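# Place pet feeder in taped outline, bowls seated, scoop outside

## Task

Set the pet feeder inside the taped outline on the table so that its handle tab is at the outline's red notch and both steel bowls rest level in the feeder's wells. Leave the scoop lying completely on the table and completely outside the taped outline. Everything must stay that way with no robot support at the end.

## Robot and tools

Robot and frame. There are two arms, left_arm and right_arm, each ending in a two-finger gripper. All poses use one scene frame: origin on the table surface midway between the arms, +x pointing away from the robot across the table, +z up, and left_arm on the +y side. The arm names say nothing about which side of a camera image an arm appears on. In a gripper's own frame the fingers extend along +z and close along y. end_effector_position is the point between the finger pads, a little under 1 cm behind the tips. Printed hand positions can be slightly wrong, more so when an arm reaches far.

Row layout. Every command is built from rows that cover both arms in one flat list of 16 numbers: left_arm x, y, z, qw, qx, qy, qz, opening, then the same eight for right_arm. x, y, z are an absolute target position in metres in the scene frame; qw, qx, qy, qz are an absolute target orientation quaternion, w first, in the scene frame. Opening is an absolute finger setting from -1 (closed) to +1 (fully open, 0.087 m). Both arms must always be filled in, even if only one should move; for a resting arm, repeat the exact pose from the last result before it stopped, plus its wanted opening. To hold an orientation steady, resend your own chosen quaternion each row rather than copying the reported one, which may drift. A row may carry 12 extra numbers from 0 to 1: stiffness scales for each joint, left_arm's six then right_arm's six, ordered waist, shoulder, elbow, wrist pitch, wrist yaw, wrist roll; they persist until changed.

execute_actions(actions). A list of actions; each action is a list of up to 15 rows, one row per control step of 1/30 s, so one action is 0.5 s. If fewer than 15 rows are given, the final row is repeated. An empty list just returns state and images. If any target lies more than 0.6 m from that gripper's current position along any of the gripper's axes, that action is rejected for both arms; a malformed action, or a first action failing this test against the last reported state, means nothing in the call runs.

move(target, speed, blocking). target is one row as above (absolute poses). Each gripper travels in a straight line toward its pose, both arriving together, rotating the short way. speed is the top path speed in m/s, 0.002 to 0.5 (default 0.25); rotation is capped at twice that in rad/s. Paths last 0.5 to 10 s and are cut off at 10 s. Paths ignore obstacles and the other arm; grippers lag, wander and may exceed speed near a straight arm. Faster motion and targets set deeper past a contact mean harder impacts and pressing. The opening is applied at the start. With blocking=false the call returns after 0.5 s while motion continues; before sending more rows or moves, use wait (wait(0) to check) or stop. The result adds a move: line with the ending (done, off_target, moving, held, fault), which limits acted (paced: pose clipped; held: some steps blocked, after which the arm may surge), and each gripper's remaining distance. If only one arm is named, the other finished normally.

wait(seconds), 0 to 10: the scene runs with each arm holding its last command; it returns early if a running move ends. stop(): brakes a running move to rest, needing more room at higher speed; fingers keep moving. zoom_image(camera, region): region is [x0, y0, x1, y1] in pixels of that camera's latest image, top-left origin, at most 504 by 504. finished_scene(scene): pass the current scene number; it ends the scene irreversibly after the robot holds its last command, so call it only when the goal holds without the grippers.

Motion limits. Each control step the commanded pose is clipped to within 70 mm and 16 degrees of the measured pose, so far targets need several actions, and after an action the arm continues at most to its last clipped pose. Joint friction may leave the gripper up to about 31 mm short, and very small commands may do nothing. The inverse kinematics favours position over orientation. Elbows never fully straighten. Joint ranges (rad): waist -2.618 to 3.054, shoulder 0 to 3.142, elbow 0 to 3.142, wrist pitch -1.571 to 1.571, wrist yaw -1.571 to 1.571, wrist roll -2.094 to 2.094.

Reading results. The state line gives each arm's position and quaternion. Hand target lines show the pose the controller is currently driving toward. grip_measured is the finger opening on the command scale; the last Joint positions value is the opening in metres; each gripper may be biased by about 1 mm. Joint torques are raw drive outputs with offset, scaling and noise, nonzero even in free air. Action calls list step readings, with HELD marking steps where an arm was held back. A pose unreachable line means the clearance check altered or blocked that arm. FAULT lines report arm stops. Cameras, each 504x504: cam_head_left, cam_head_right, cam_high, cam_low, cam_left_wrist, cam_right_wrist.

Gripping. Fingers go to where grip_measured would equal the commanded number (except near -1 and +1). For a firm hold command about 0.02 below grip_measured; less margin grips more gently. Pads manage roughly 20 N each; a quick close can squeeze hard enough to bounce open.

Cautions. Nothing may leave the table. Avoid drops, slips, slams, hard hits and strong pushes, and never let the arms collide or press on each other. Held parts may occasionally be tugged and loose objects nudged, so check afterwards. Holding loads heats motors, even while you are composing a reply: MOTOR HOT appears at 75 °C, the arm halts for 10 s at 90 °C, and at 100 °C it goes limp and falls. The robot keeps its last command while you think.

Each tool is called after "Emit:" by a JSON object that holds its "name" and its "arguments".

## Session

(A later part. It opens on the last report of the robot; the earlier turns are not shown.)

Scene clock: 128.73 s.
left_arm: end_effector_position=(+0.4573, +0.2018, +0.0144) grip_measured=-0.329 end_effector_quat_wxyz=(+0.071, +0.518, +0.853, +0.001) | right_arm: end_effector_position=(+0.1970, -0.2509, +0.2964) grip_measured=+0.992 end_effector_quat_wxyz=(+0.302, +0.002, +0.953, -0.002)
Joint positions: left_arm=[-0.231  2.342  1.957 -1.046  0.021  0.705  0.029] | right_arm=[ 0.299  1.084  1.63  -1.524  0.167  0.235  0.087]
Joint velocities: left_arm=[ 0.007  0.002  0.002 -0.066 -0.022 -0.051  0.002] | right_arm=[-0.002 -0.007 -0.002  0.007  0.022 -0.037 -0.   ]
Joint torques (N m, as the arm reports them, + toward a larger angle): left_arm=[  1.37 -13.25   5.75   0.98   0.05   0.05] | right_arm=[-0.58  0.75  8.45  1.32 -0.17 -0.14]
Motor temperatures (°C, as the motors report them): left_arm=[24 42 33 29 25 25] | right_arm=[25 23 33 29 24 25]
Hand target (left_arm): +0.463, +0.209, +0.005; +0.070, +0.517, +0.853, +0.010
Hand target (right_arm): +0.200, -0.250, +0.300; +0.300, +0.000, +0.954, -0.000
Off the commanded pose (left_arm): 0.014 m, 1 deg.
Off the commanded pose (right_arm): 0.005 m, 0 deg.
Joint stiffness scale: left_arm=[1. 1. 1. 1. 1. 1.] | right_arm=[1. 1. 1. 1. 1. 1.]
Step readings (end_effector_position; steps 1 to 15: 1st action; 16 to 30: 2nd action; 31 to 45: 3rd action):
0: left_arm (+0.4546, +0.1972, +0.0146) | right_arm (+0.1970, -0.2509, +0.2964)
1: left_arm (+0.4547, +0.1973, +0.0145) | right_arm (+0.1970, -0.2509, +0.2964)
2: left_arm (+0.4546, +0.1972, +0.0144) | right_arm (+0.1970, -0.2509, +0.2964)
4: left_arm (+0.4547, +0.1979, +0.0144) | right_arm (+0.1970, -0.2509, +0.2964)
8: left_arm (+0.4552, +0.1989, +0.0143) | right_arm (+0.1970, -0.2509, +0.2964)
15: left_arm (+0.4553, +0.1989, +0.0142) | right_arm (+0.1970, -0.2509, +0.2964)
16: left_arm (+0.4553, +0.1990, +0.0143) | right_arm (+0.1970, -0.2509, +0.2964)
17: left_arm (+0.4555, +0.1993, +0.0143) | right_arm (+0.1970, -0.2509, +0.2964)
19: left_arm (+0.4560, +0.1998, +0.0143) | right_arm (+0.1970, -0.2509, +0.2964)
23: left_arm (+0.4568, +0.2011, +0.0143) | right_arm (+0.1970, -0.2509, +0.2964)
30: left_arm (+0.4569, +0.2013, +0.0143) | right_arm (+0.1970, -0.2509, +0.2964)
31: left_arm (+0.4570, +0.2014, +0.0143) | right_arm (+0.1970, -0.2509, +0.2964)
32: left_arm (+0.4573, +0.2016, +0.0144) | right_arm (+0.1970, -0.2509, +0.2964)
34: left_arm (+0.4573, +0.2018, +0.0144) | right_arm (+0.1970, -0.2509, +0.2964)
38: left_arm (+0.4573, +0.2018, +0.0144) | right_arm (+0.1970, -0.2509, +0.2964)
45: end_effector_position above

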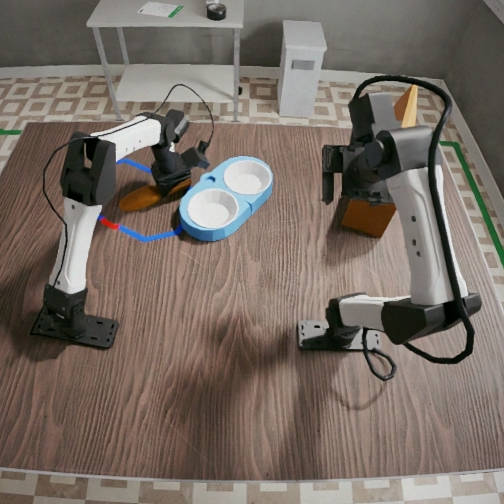

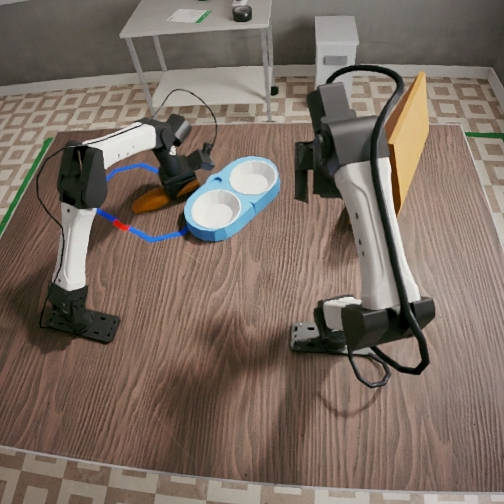

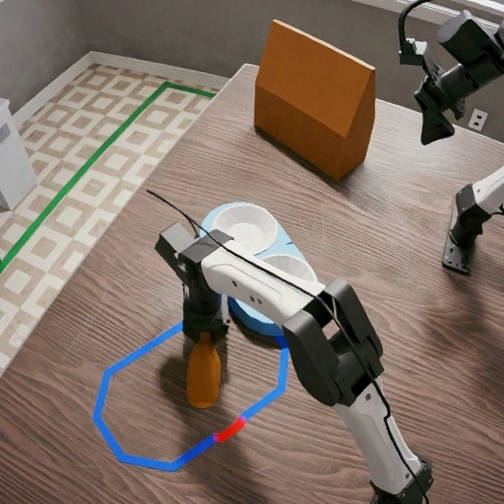

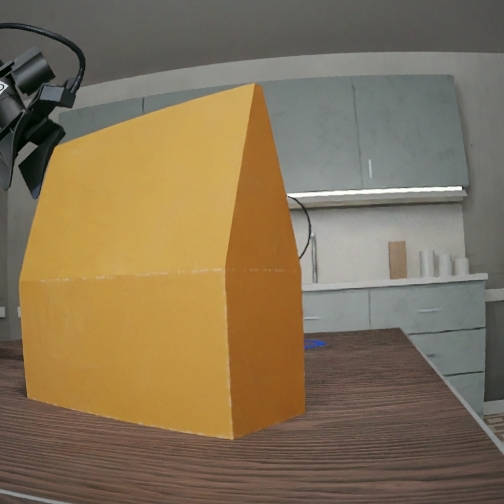

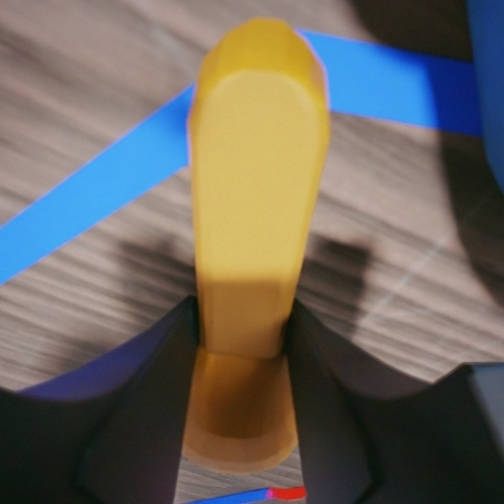

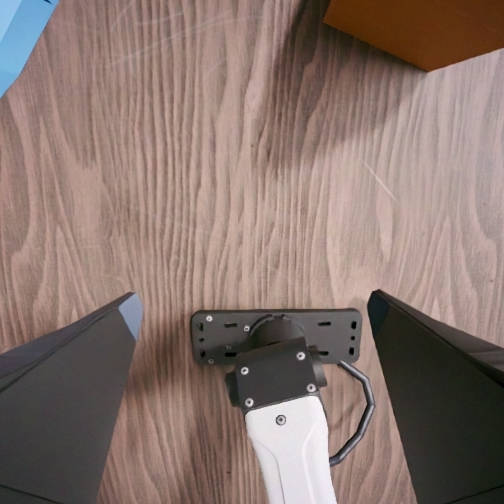

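Emit:
{"name": "move", "arguments": {"target": [0.44,0.2,0.10,0.07,0.517,0.853,0.01,-0.37,0.2,-0.25,0.3,0.3,0,0.954,0,1], "speed": 0.15}}

Emit:
{"name": "move", "arguments": {"target": [0.19,0.09,0.09,0.07,0.517,0.853,0.01,-0.37,0.2,-0.25,0.3,0.3,0,0.954,0,1]}}

Emit:
{"name": "move", "arguments": {"target": [0.17,0.08,0.022,0.07,0.517,0.853,0.01,-0.37,0.2,-0.25,0.3,0.3,0,0.954,0,1], "speed": 0.08}}

Scene clock: 145.47 s.
left_arm: end_effector_position=(+0.4400, +0.2021, +0.0892) grip_measured=-0.329 end_effector_quat_wxyz=(+0.063, +0.518, +0.853, +0.005) | right_arm: end_effector_position=(+0.1970, -0.2509, +0.2964) grip_measured=+0.992 end_effector_quat_wxyz=(+0.302, +0.002, +0.953, -0.002)
Joint positions: left_arm=[-0.249  2.271  2.132 -1.305  0.008  0.688  0.029] | right_arm=[ 0.299  1.084  1.63  -1.524  0.167  0.235  0.087]
Joint velocities: left_arm=[ 0.002  0.002  0.007  0.037 -0.022 -0.051 -0.   ] | right_arm=[-0.017 -0.002 -0.012 -0.022  0.037  0.037 -0.   ]
Joint torques (N m, as the arm reports them, + toward a larger angle): left_arm=[ -0.41 -15.29   7.78   0.45   0.06  -0.16] | right_arm=[-0.73  0.89  8.25  1.32 -0.07 -0.12]
Motor temperatures (°C, as the motors report them): left_arm=[24 44 34 28 25 25] | right_arm=[25 23 34 30 24 25]
Hand target (left_arm): +0.440, +0.200, +0.100; +0.070, +0.517, +0.853, +0.010
Hand target (right_arm): +0.200, -0.250, +0.300; +0.300, +0.000, +0.954, -0.000
Off the commanded pose (left_arm): 0.011 m, 1 deg.
Off the commanded pose (right_arm): 0.005 m, 0 deg.
Joint stiffness scale: left_arm=[1. 1. 1. 1. 1. 1.] | right_arm=[1. 1. 1. 1. 1. 1.]
move: off_target (left_arm)

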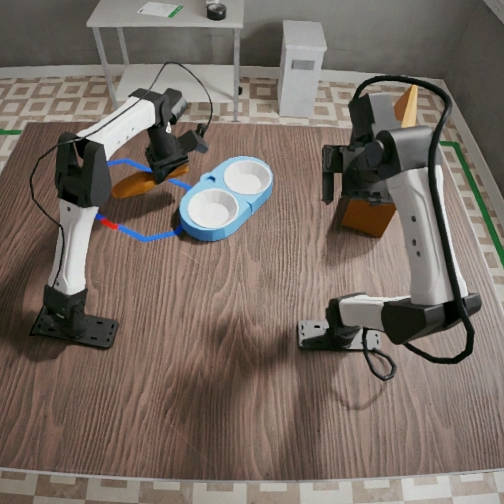

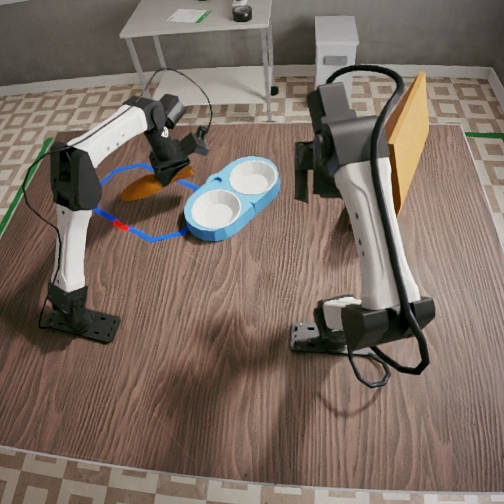

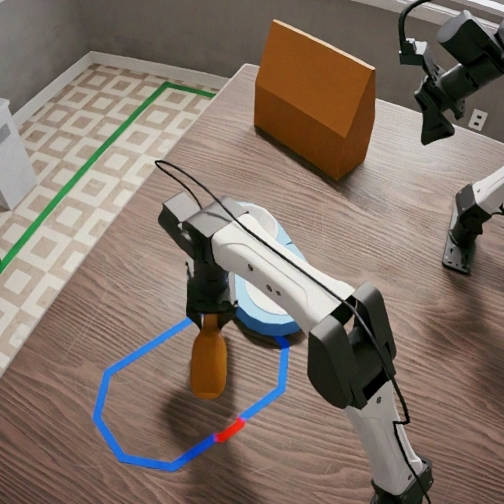

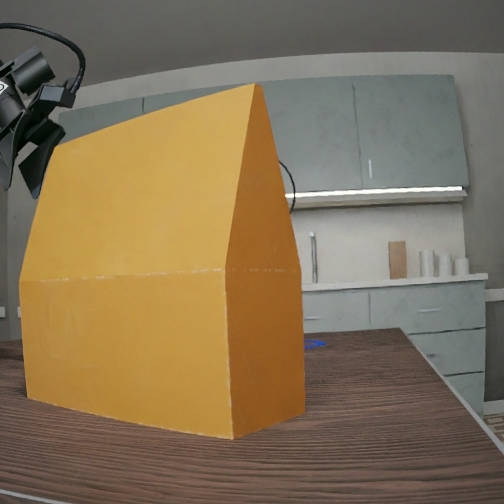

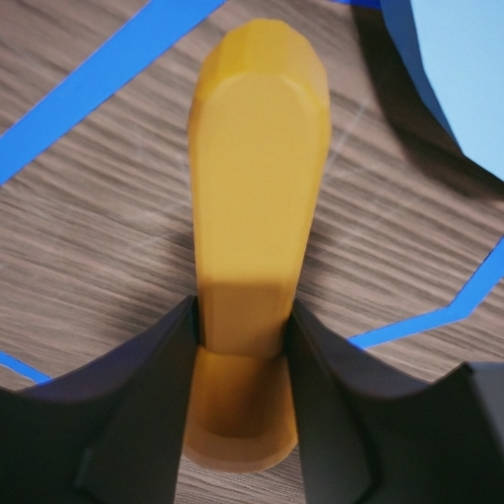

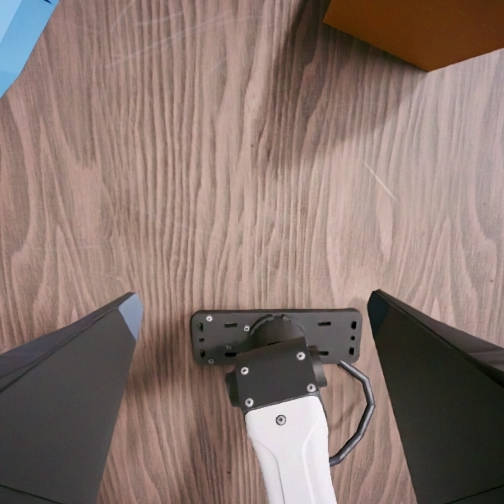

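Scene clock: 147.20 s.
left_arm: end_effector_position=(+0.1927, +0.0857, +0.0879) grip_measured=-0.329 end_effector_quat_wxyz=(+0.060, +0.523, +0.850, +0.014) | right_arm: end_effector_position=(+0.1970, -0.2509, +0.2964) grip_measured=+0.992 end_effector_quat_wxyz=(+0.302, +0.002, +0.953, -0.002)
Joint positions: left_arm=[-0.906  1.81   1.449 -1.118 -0.082  0.047  0.029] | right_arm=[ 0.299  1.084  1.63  -1.524  0.167  0.235  0.087]
Joint velocities: left_arm=[ 0.002 -0.017 -0.017  0.022 -0.022 -0.095  0.   ] | right_arm=[-0.002  0.007 -0.017  0.022 -0.037  0.037 -0.   ]
Joint torques (N m, as the arm reports them, + toward a larger angle): left_arm=[  0.53 -12.16   4.26   0.8    0.02  -0.14] | right_arm=[-0.56  0.86  8.44  1.31 -0.14 -0.06]
Motor temperatures (°C, as the motors report them): left_arm=[24 45 34 28 25 25] | right_arm=[25 23 34 30 24 25]
Hand target (left_arm): +0.193, +0.088, +0.089; +0.069, +0.517, +0.853, +0.014
Hand target (right_arm): +0.200, -0.250, +0.300; +0.300, +0.000, +0.954, -0.000
Off the commanded pose (left_arm): 0.006 m, 1 deg.
Off the commanded pose (right_arm): 0.005 m, 0 deg.
Joint stiffness scale: left_arm=[1. 1. 1. 1. 1. 1.] | right_arm=[1. 1. 1. 1. 1. 1.]
move: done

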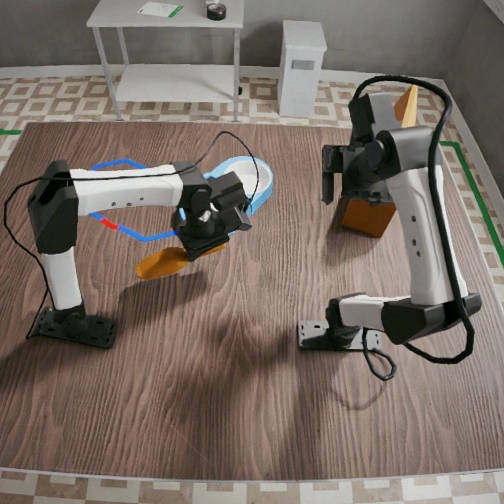

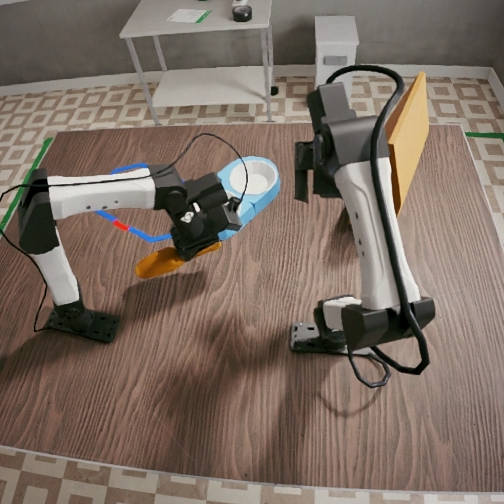

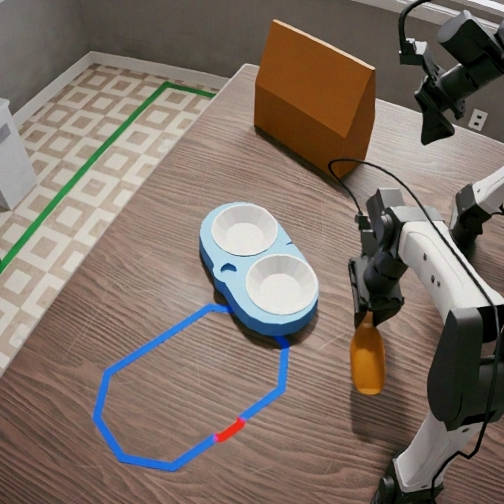

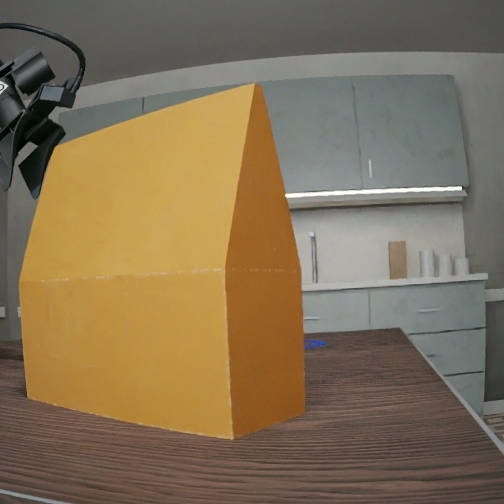

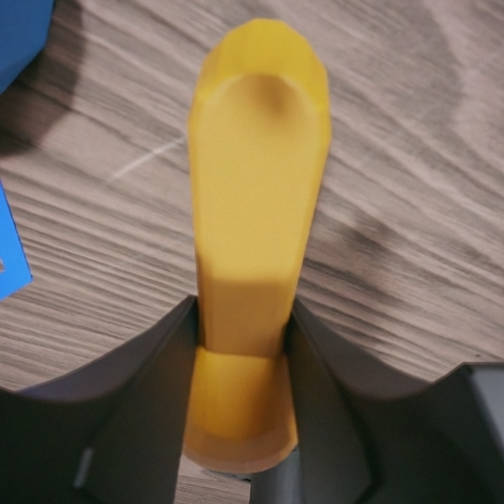

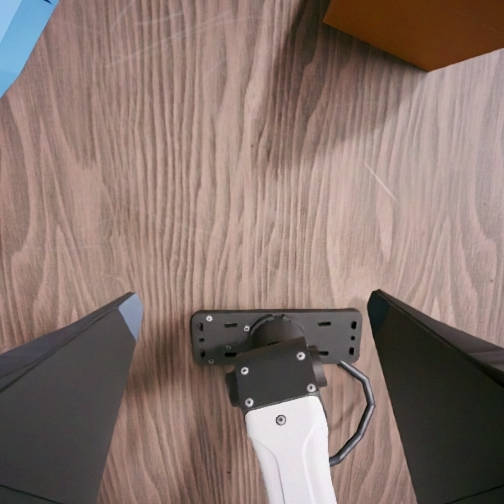

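Scene clock: 148.63 s.
left_arm: end_effector_position=(+0.1737, +0.0763, +0.0345) grip_measured=-0.329 end_effector_quat_wxyz=(+0.080, +0.517, +0.853, -0.000) | right_arm: end_effector_position=(+0.1970, -0.2509, +0.2964) grip_measured=+0.992 end_effector_quat_wxyz=(+0.302, +0.002, +0.953, -0.002)
Joint positions: left_arm=[-0.966  1.81   1.234 -0.86  -0.086 -0.025  0.029] | right_arm=[ 0.299  1.084  1.63  -1.524  0.167  0.235  0.087]
Joint velocities: left_arm=[-0.002  0.012 -0.022  0.007  0.051  0.037 -0.001] | right_arm=[ 0.002  0.007  0.017 -0.007 -0.037 -0.066 -0.   ]
Joint torques (N m, as the arm reports them, + toward a larger angle): left_arm=[-0.3  -7.75  4.06  0.93  0.01 -0.17] | right_arm=[-0.78  0.92  8.33  1.32 -0.19 -0.1 ]
Motor temperatures (°C, as the motors report them): left_arm=[24 44 33 28 25 25] | right_arm=[25 23 34 30 24 25]
Hand target (left_arm): +0.170, +0.080, +0.023; +0.070, +0.517, +0.853, +0.010
Hand target (right_arm): +0.200, -0.250, +0.300; +0.300, +0.000, +0.954, -0.000
Off the commanded pose (left_arm): 0.014 m, 2 deg.
Off the commanded pose (right_arm): 0.005 m, 0 deg.
Joint stiffness scale: left_arm=[1. 1. 1. 1. 1. 1.] | right_arm=[1. 1. 1. 1. 1. 1.]
move: off_target (left_arm)

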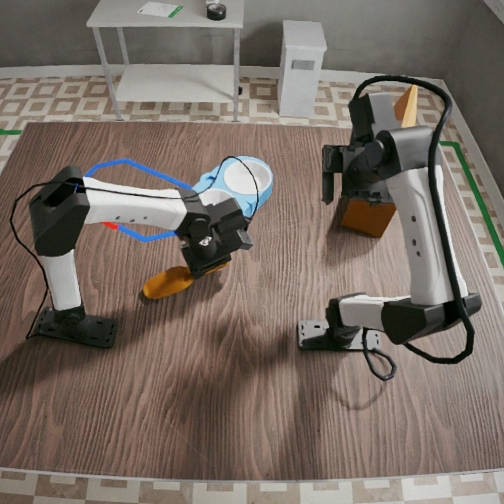

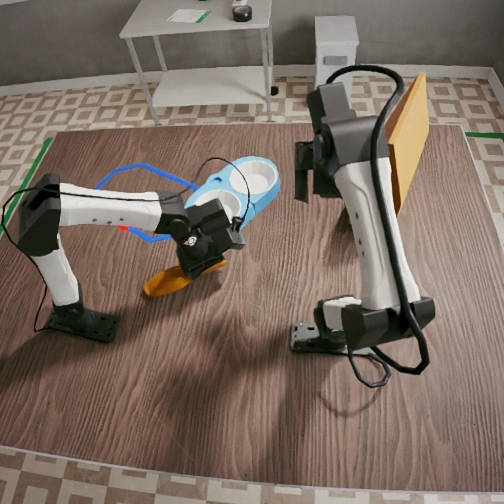

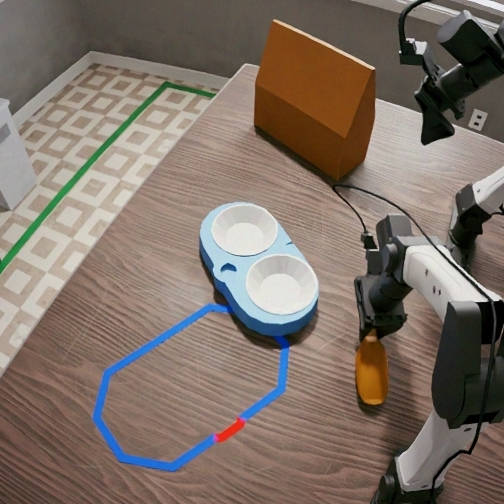

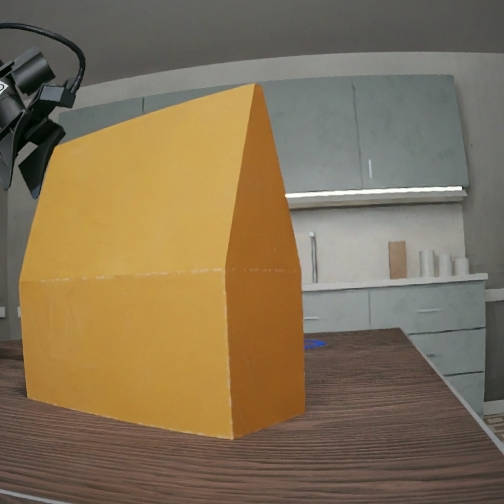

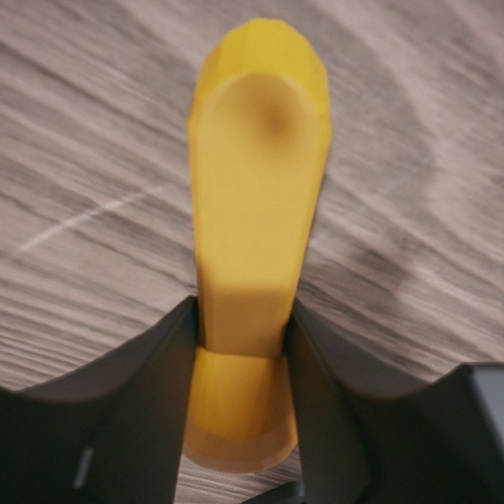

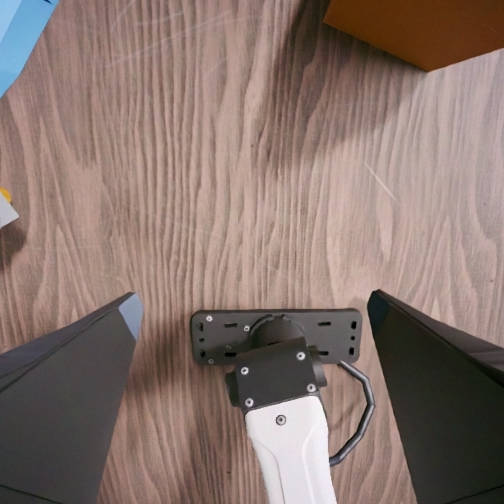

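Emit:
{"name": "move", "arguments": {"target": [0.17,0.08,0.004,0.07,0.517,0.853,0.01,-0.37,0.2,-0.25,0.3,0.3,0,0.954,0,1], "speed": 0.05}}

Emit:
{"name": "move", "arguments": {"target": [0.17,0.08,0.004,0.07,0.517,0.853,0.01,0.2,0.2,-0.25,0.3,0.3,0,0.954,0,1]}}

Emit:
{"name": "move", "arguments": {"target": [0.2,0.1,0.12,0.07,0.517,0.853,0.01,0.2,0.2,-0.25,0.3,0.3,0,0.954,0,1]}}

Emit:
{"name": "move", "arguments": {"target": [0.485,0.062,0.11,0.1,0.31,0.945,0,-0.2,0.2,-0.25,0.3,0.3,0,0.954,0,1]}}

Scene clock: 174.90 s.
left_arm: end_effector_position=(+0.1735, +0.0769, +0.0141) grip_measured=-0.329 end_effector_quat_wxyz=(+0.076, +0.516, +0.853, +0.002) | right_arm: end_effector_position=(+0.1970, -0.2509, +0.2964) grip_measured=+0.992 end_effector_quat_wxyz=(+0.302, +0.002, +0.953, -0.002)
Joint positions: left_arm=[-0.966  1.844  1.19  -0.791 -0.087 -0.026  0.029] | right_arm=[ 0.299  1.084  1.63  -1.524  0.167  0.235  0.087]
Joint velocities: left_arm=[-0.002  0.012  0.012 -0.022  0.007 -0.051  0.001] | right_arm=[-0.002 -0.007 -0.007 -0.037  0.007 -0.051 -0.001]
Joint torques (N m, as the arm reports them, + toward a larger angle): left_arm=[-0.37 -8.39  4.02  0.91  0.   -0.17] | right_arm=[-0.79  0.87  8.25  1.29 -0.08 -0.21]
Motor temperatures (°C, as the motors report them): left_arm=[24 39 32 28 25 25] | right_arm=[25 23 34 30 24 25]
Hand target (left_arm): +0.170, +0.080, +0.004; +0.070, +0.517, +0.853, +0.010
Hand target (right_arm): +0.200, -0.250, +0.300; +0.300, +0.000, +0.954, -0.000
Off the commanded pose (left_arm): 0.011 m, 1 deg.
Off the commanded pose (right_arm): 0.005 m, 0 deg.
Joint stiffness scale: left_arm=[1. 1. 1. 1. 1. 1.] | right_arm=[1. 1. 1. 1. 1. 1.]
move: off_target (left_arm)

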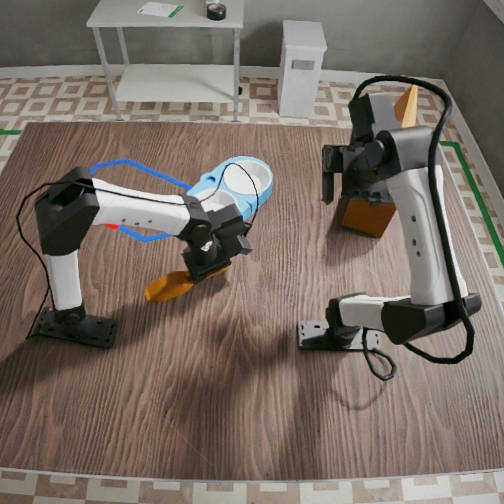

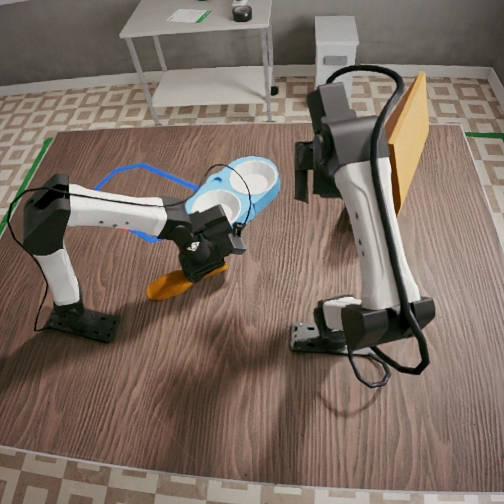

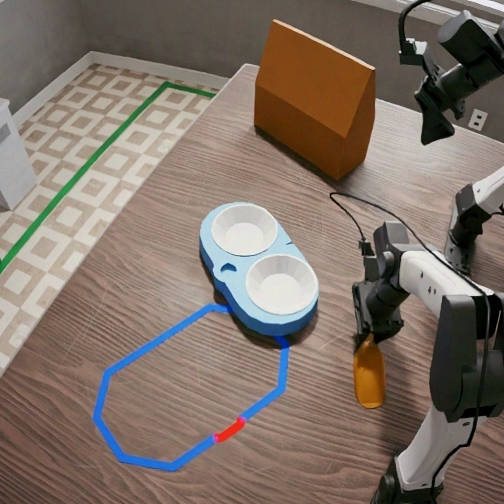

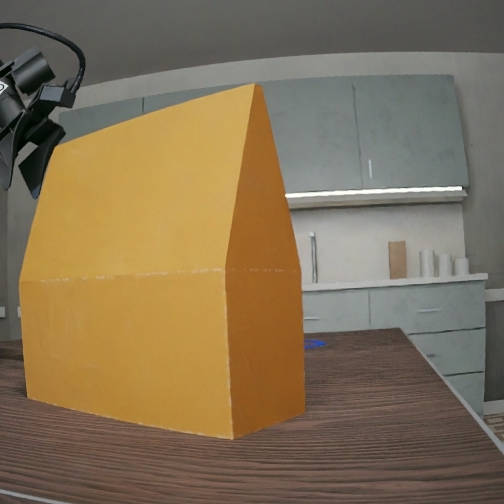

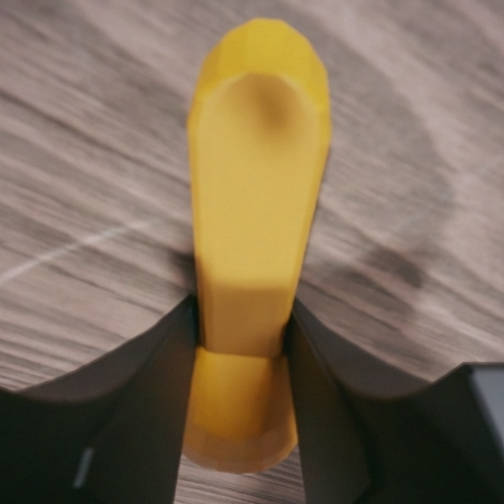

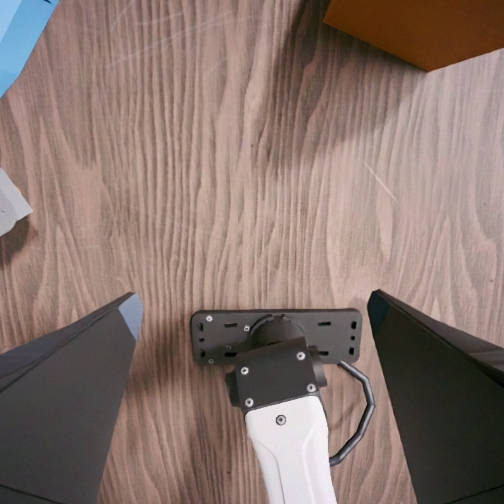

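Scene clock: 175.60 s.
left_arm: end_effector_position=(+0.1735, +0.0769, +0.0141) grip_measured=+0.200 end_effector_quat_wxyz=(+0.076, +0.516, +0.853, +0.002) | right_arm: end_effector_position=(+0.1970, -0.2509, +0.2964) grip_measured=+0.992 end_effector_quat_wxyz=(+0.302, +0.002, +0.953, -0.002)
Joint positions: left_arm=[-0.966  1.844  1.19  -0.791 -0.087 -0.026  0.052] | right_arm=[ 0.299  1.084  1.63  -1.524  0.167  0.235  0.087]
Joint velocities: left_arm=[ 0.002 -0.007  0.007  0.037  0.066 -0.066  0.   ] | right_arm=[-0.007  0.002 -0.002 -0.022 -0.007 -0.037 -0.001]
Joint torques (N m, as the arm reports them, + toward a larger angle): left_arm=[-0.34 -8.43  4.09  0.9  -0.01 -0.16] | right_arm=[-0.56  0.92  8.24  1.28 -0.09 -0.14]
Motor temperatures (°C, as the motors report them): left_arm=[24 39 32 28 25 25] | right_arm=[25 23 34 30 24 25]
Hand target (left_arm): +0.170, +0.080, +0.004; +0.070, +0.517, +0.853, +0.010
Hand target (right_arm): +0.200, -0.250, +0.300; +0.300, +0.000, +0.954, -0.000
Off the commanded pose (left_arm): 0.011 m, 1 deg.
Off the commanded pose (right_arm): 0.005 m, 0 deg.
Joint stiffness scale: left_arm=[1. 1. 1. 1. 1. 1.] | right_arm=[1. 1. 1. 1. 1. 1.]
move: off_target (left_arm)

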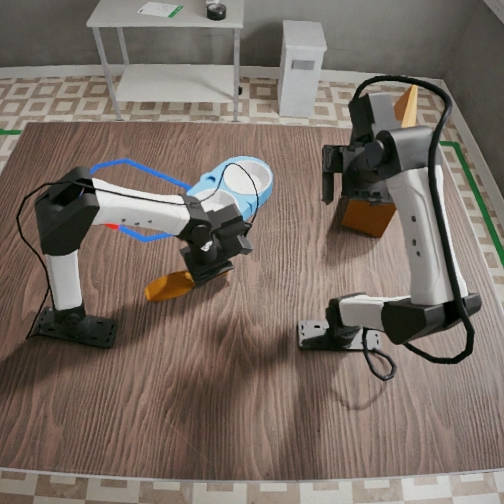

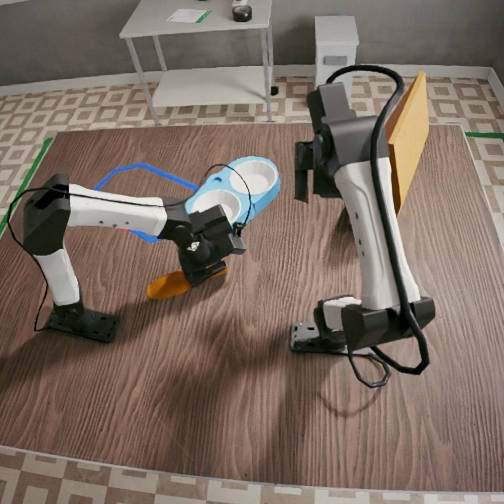

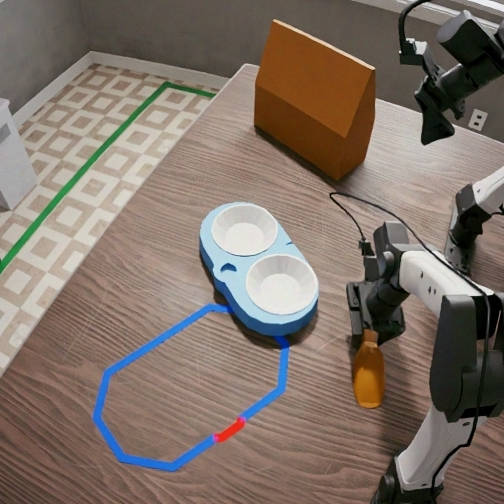

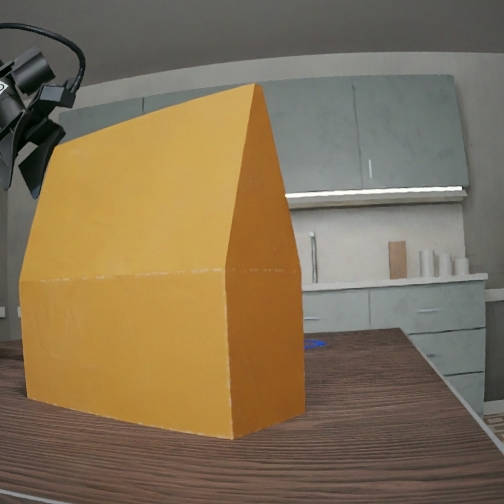

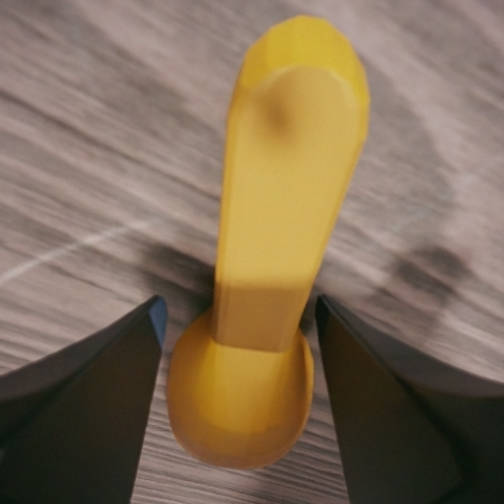

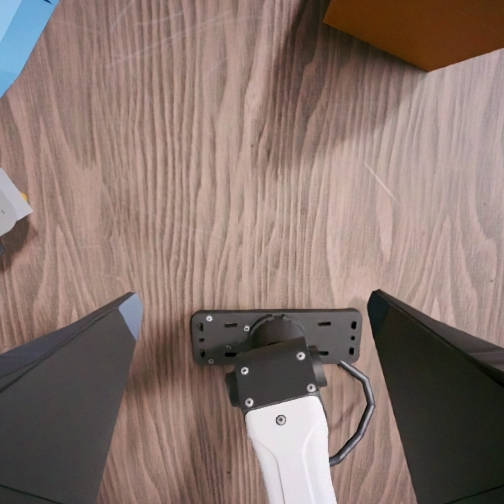

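Scene clock: 176.80 s.
left_arm: end_effector_position=(+0.1975, +0.1004, +0.1134) grip_measured=+0.200 end_effector_quat_wxyz=(+0.068, +0.516, +0.854, +0.013) | right_arm: end_effector_position=(+0.1970, -0.2509, +0.2964) grip_measured=+0.992 end_effector_quat_wxyz=(+0.302, +0.002, +0.953, -0.002)
Joint positions: left_arm=[-0.873  1.749  1.476 -1.19  -0.087  0.065  0.052] | right_arm=[ 0.299  1.084  1.63  -1.524  0.167  0.235  0.087]
Joint velocities: left_arm=[-0.012 -0.022  0.022 -0.051  0.022 -0.022 -0.001] | right_arm=[ 0.002 -0.022 -0.002 -0.051  0.007 -0.037  0.001]
Joint torques (N m, as the arm reports them, + toward a larger angle): left_arm=[ 0.95 -9.92  7.58  0.5   0.14 -0.01] | right_arm=[-0.94  0.83  8.14  1.27 -0.16 -0.11]
Motor temperatures (°C, as the motors report them): left_arm=[24 39 33 28 25 25] | right_arm=[25 23 34 30 24 25]
Hand target (left_arm): +0.199, +0.100, +0.120; +0.070, +0.517, +0.853, +0.010
Hand target (right_arm): +0.200, -0.250, +0.300; +0.300, +0.000, +0.954, -0.000
Off the commanded pose (left_arm): 0.007 m, 0 deg.
Off the commanded pose (right_arm): 0.005 m, 0 deg.
Joint stiffness scale: left_arm=[1. 1. 1. 1. 1. 1.] | right_arm=[1. 1. 1. 1. 1. 1.]
move: done

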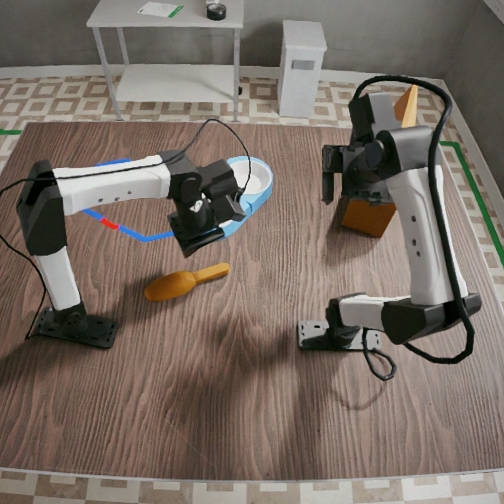

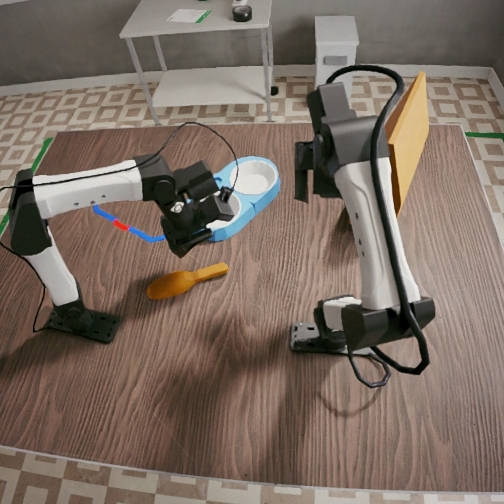

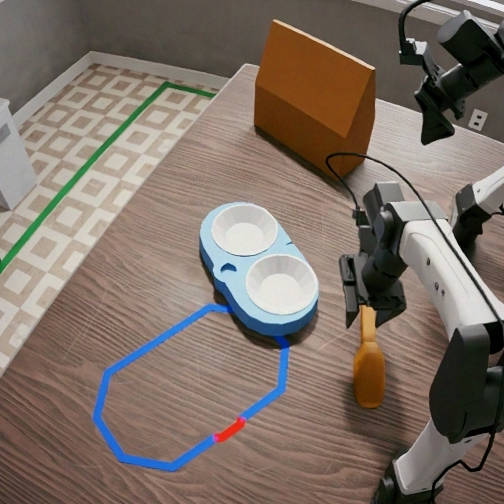

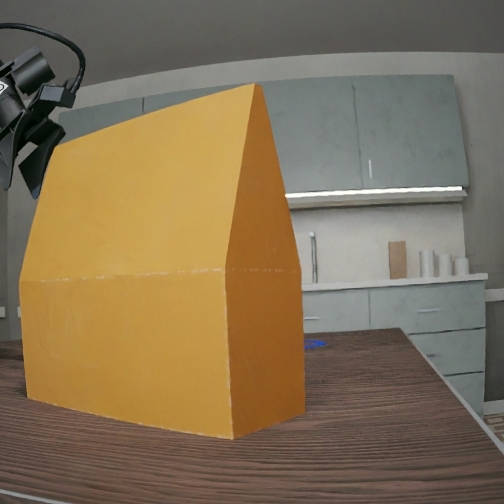

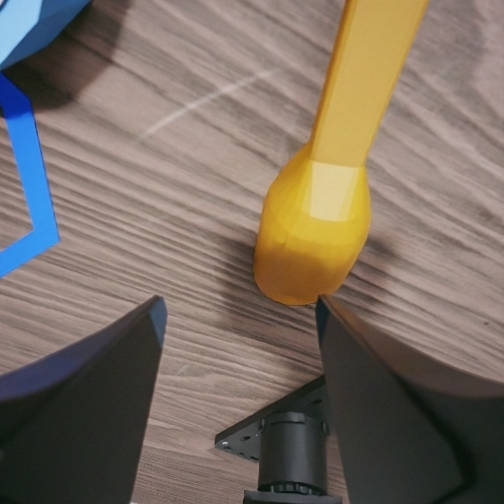

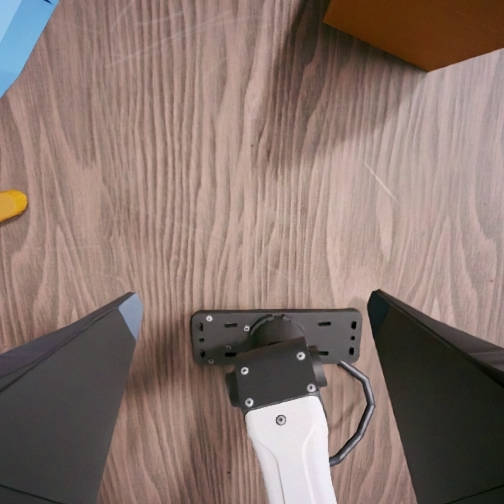

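Scene clock: 178.43 s.
left_arm: end_effector_position=(+0.4788, +0.0715, +0.1114) grip_measured=-0.200 end_effector_quat_wxyz=(+0.199, +0.314, +0.928, -0.021) | right_arm: end_effector_position=(+0.1970, -0.2509, +0.2964) grip_measured=+0.992 end_effector_quat_wxyz=(+0.302, +0.002, +0.953, -0.002)
Joint positions: left_arm=[-0.424  2.618  2.836 -1.39  -0.057  0.086  0.035] | right_arm=[ 0.299  1.084  1.63  -1.524  0.167  0.235  0.087]
Joint velocities: left_arm=[-0.007 -0.027 -0.012 -0.037  0.022 -0.066  0.001] | right_arm=[-0.022  0.002 -0.012  0.037 -0.022  0.037  0.   ]
Joint torques (N m, as the arm reports them, + toward a larger angle): left_arm=[  0.26 -15.01   7.58   1.49   0.16  -0.17] | right_arm=[-0.56  0.89  8.37  1.28 -0.15 -0.08]
Motor temperatures (°C, as the motors report them): left_arm=[24 39 33 28 25 25] | right_arm=[25 23 34 30 24 25]
Hand target (left_arm): +0.484, +0.065, +0.110; +0.210, +0.310, +0.927, -0.029
Hand target (right_arm): +0.200, -0.250, +0.300; +0.300, +0.000, +0.954, -0.000
Off the commanded pose (left_arm): 0.011 m, 12 deg.
Off the commanded pose (right_arm): 0.005 m, 0 deg.
Joint stiffness scale: left_arm=[1. 1. 1. 1. 1. 1.] | right_arm=[1. 1. 1. 1. 1. 1.]
elbow stopped short (left arm): the move would have taken joint 3 (elbow) straighter than the controller allows; a more bent joint 3 avoids this.
move: off_target (left_arm)

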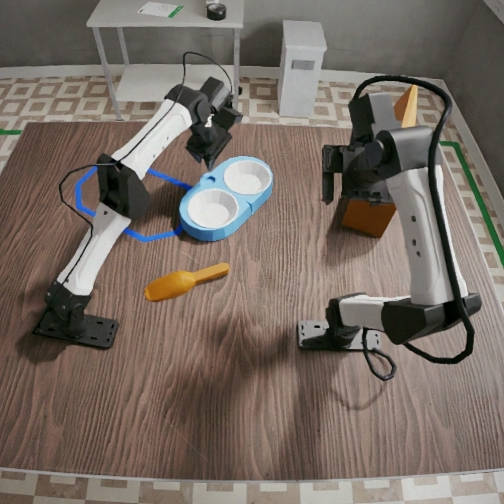

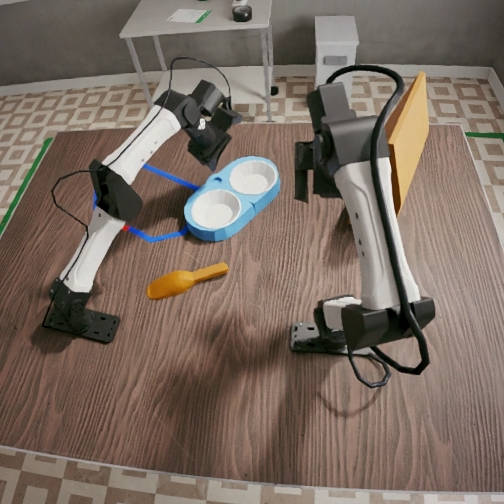

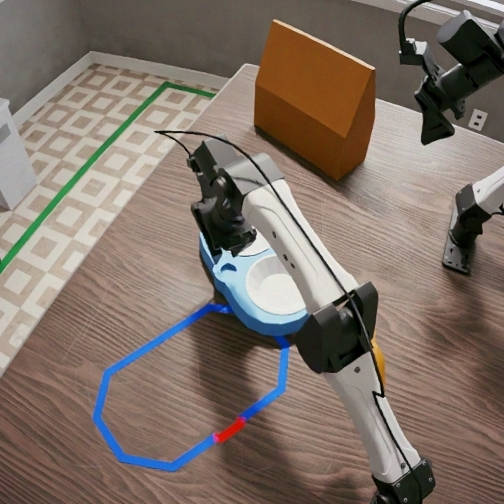

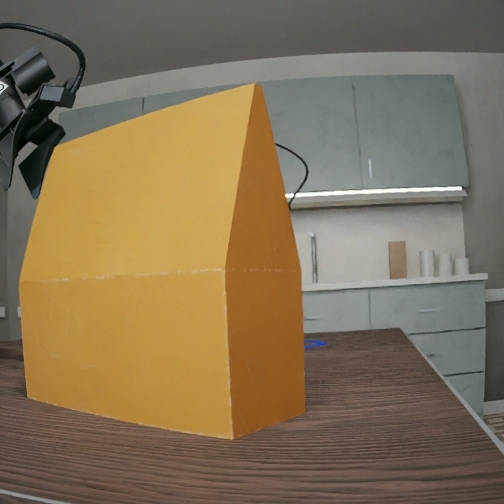

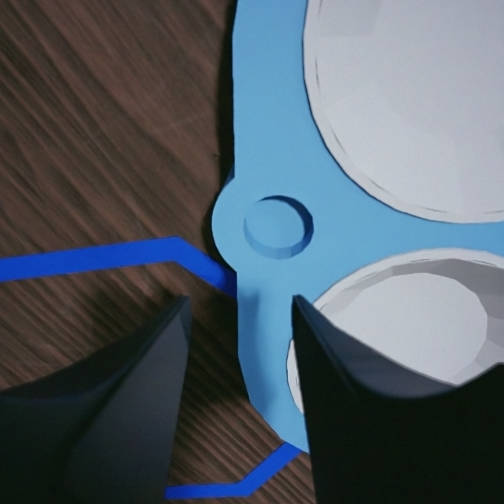

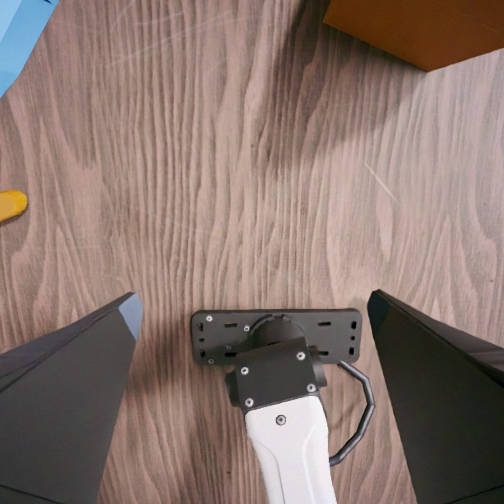

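Emit:
{"name": "move", "arguments": {"target": [0.483,0.072,0.045,0.162,0.305,0.937,-0.053,-0.2,0.2,-0.25,0.3,0.3,0,0.954,0,1], "speed": 0.08}}

Scene clock: 190.27 s.
left_arm: end_effector_position=(+0.4831, +0.0716, +0.0490) grip_measured=-0.200 end_effector_quat_wxyz=(+0.162, +0.309, +0.936, -0.047) | right_arm: end_effector_position=(+0.1970, -0.2509, +0.2964) grip_measured=+0.992 end_effector_quat_wxyz=(+0.302, +0.002, +0.953, -0.002)
Joint positions: left_arm=[-0.395  2.595  2.544 -1.181  0.017  0.085  0.035] | right_arm=[ 0.299  1.084  1.63  -1.524  0.167  0.235  0.087]
Joint velocities: left_arm=[-0.002  0.002 -0.032  0.037 -0.095 -0.051 -0.001] | right_arm=[ 0.007 -0.007 -0.017 -0.11  -0.051  0.051  0.   ]
Joint torques (N m, as the arm reports them, + toward a larger angle): left_arm=[  0.65 -17.88   4.     1.37   0.28  -0.13] | right_arm=[-0.74  1.26  8.39  1.31 -0.16 -0.14]
Motor temperatures (°C, as the motors report them): left_arm=[24 44 34 29 25 25] | right_arm=[25 23 35 30 24 25]
Hand target (left_arm): +0.483, +0.072, +0.045; +0.161, +0.305, +0.937, -0.053
Hand target (right_arm): +0.200, -0.250, +0.300; +0.300, +0.000, +0.954, -0.000
Off the commanded pose (left_arm): 0.004 m, 1 deg.
Off the commanded pose (right_arm): 0.005 m, 0 deg.
Joint stiffness scale: left_arm=[1. 1. 1. 1. 1. 1.] | right_arm=[1. 1. 1. 1. 1. 1.]
move: done

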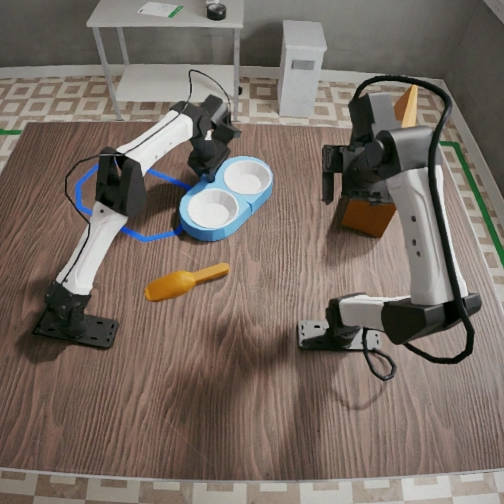

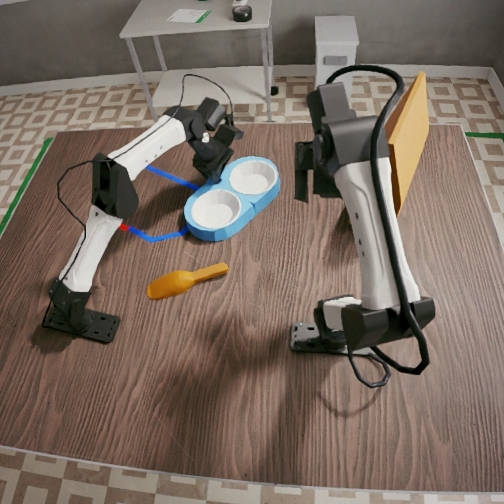

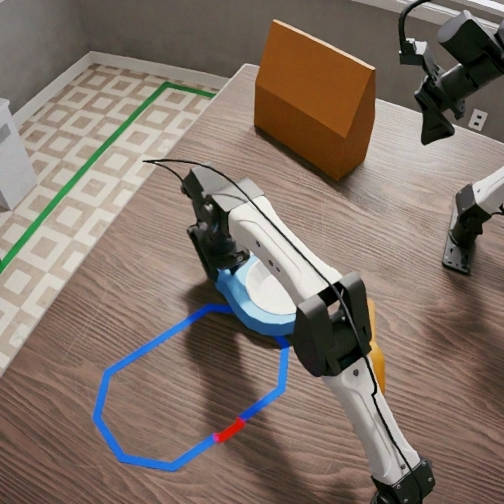

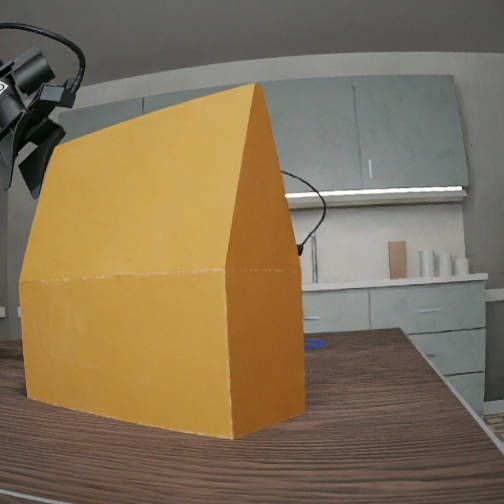

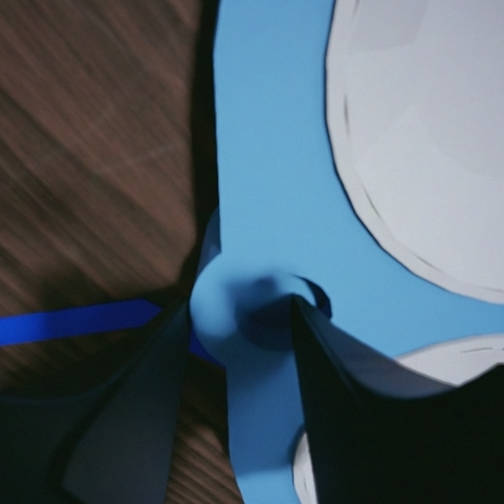

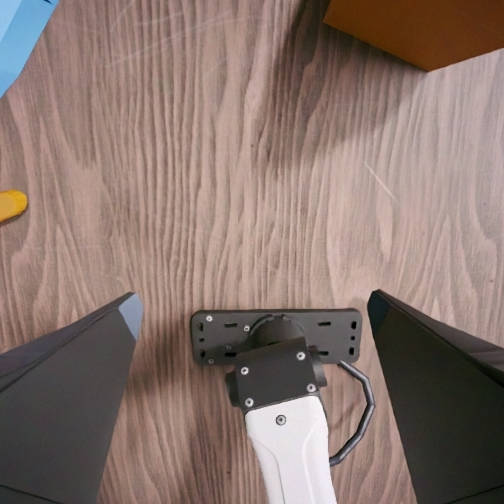

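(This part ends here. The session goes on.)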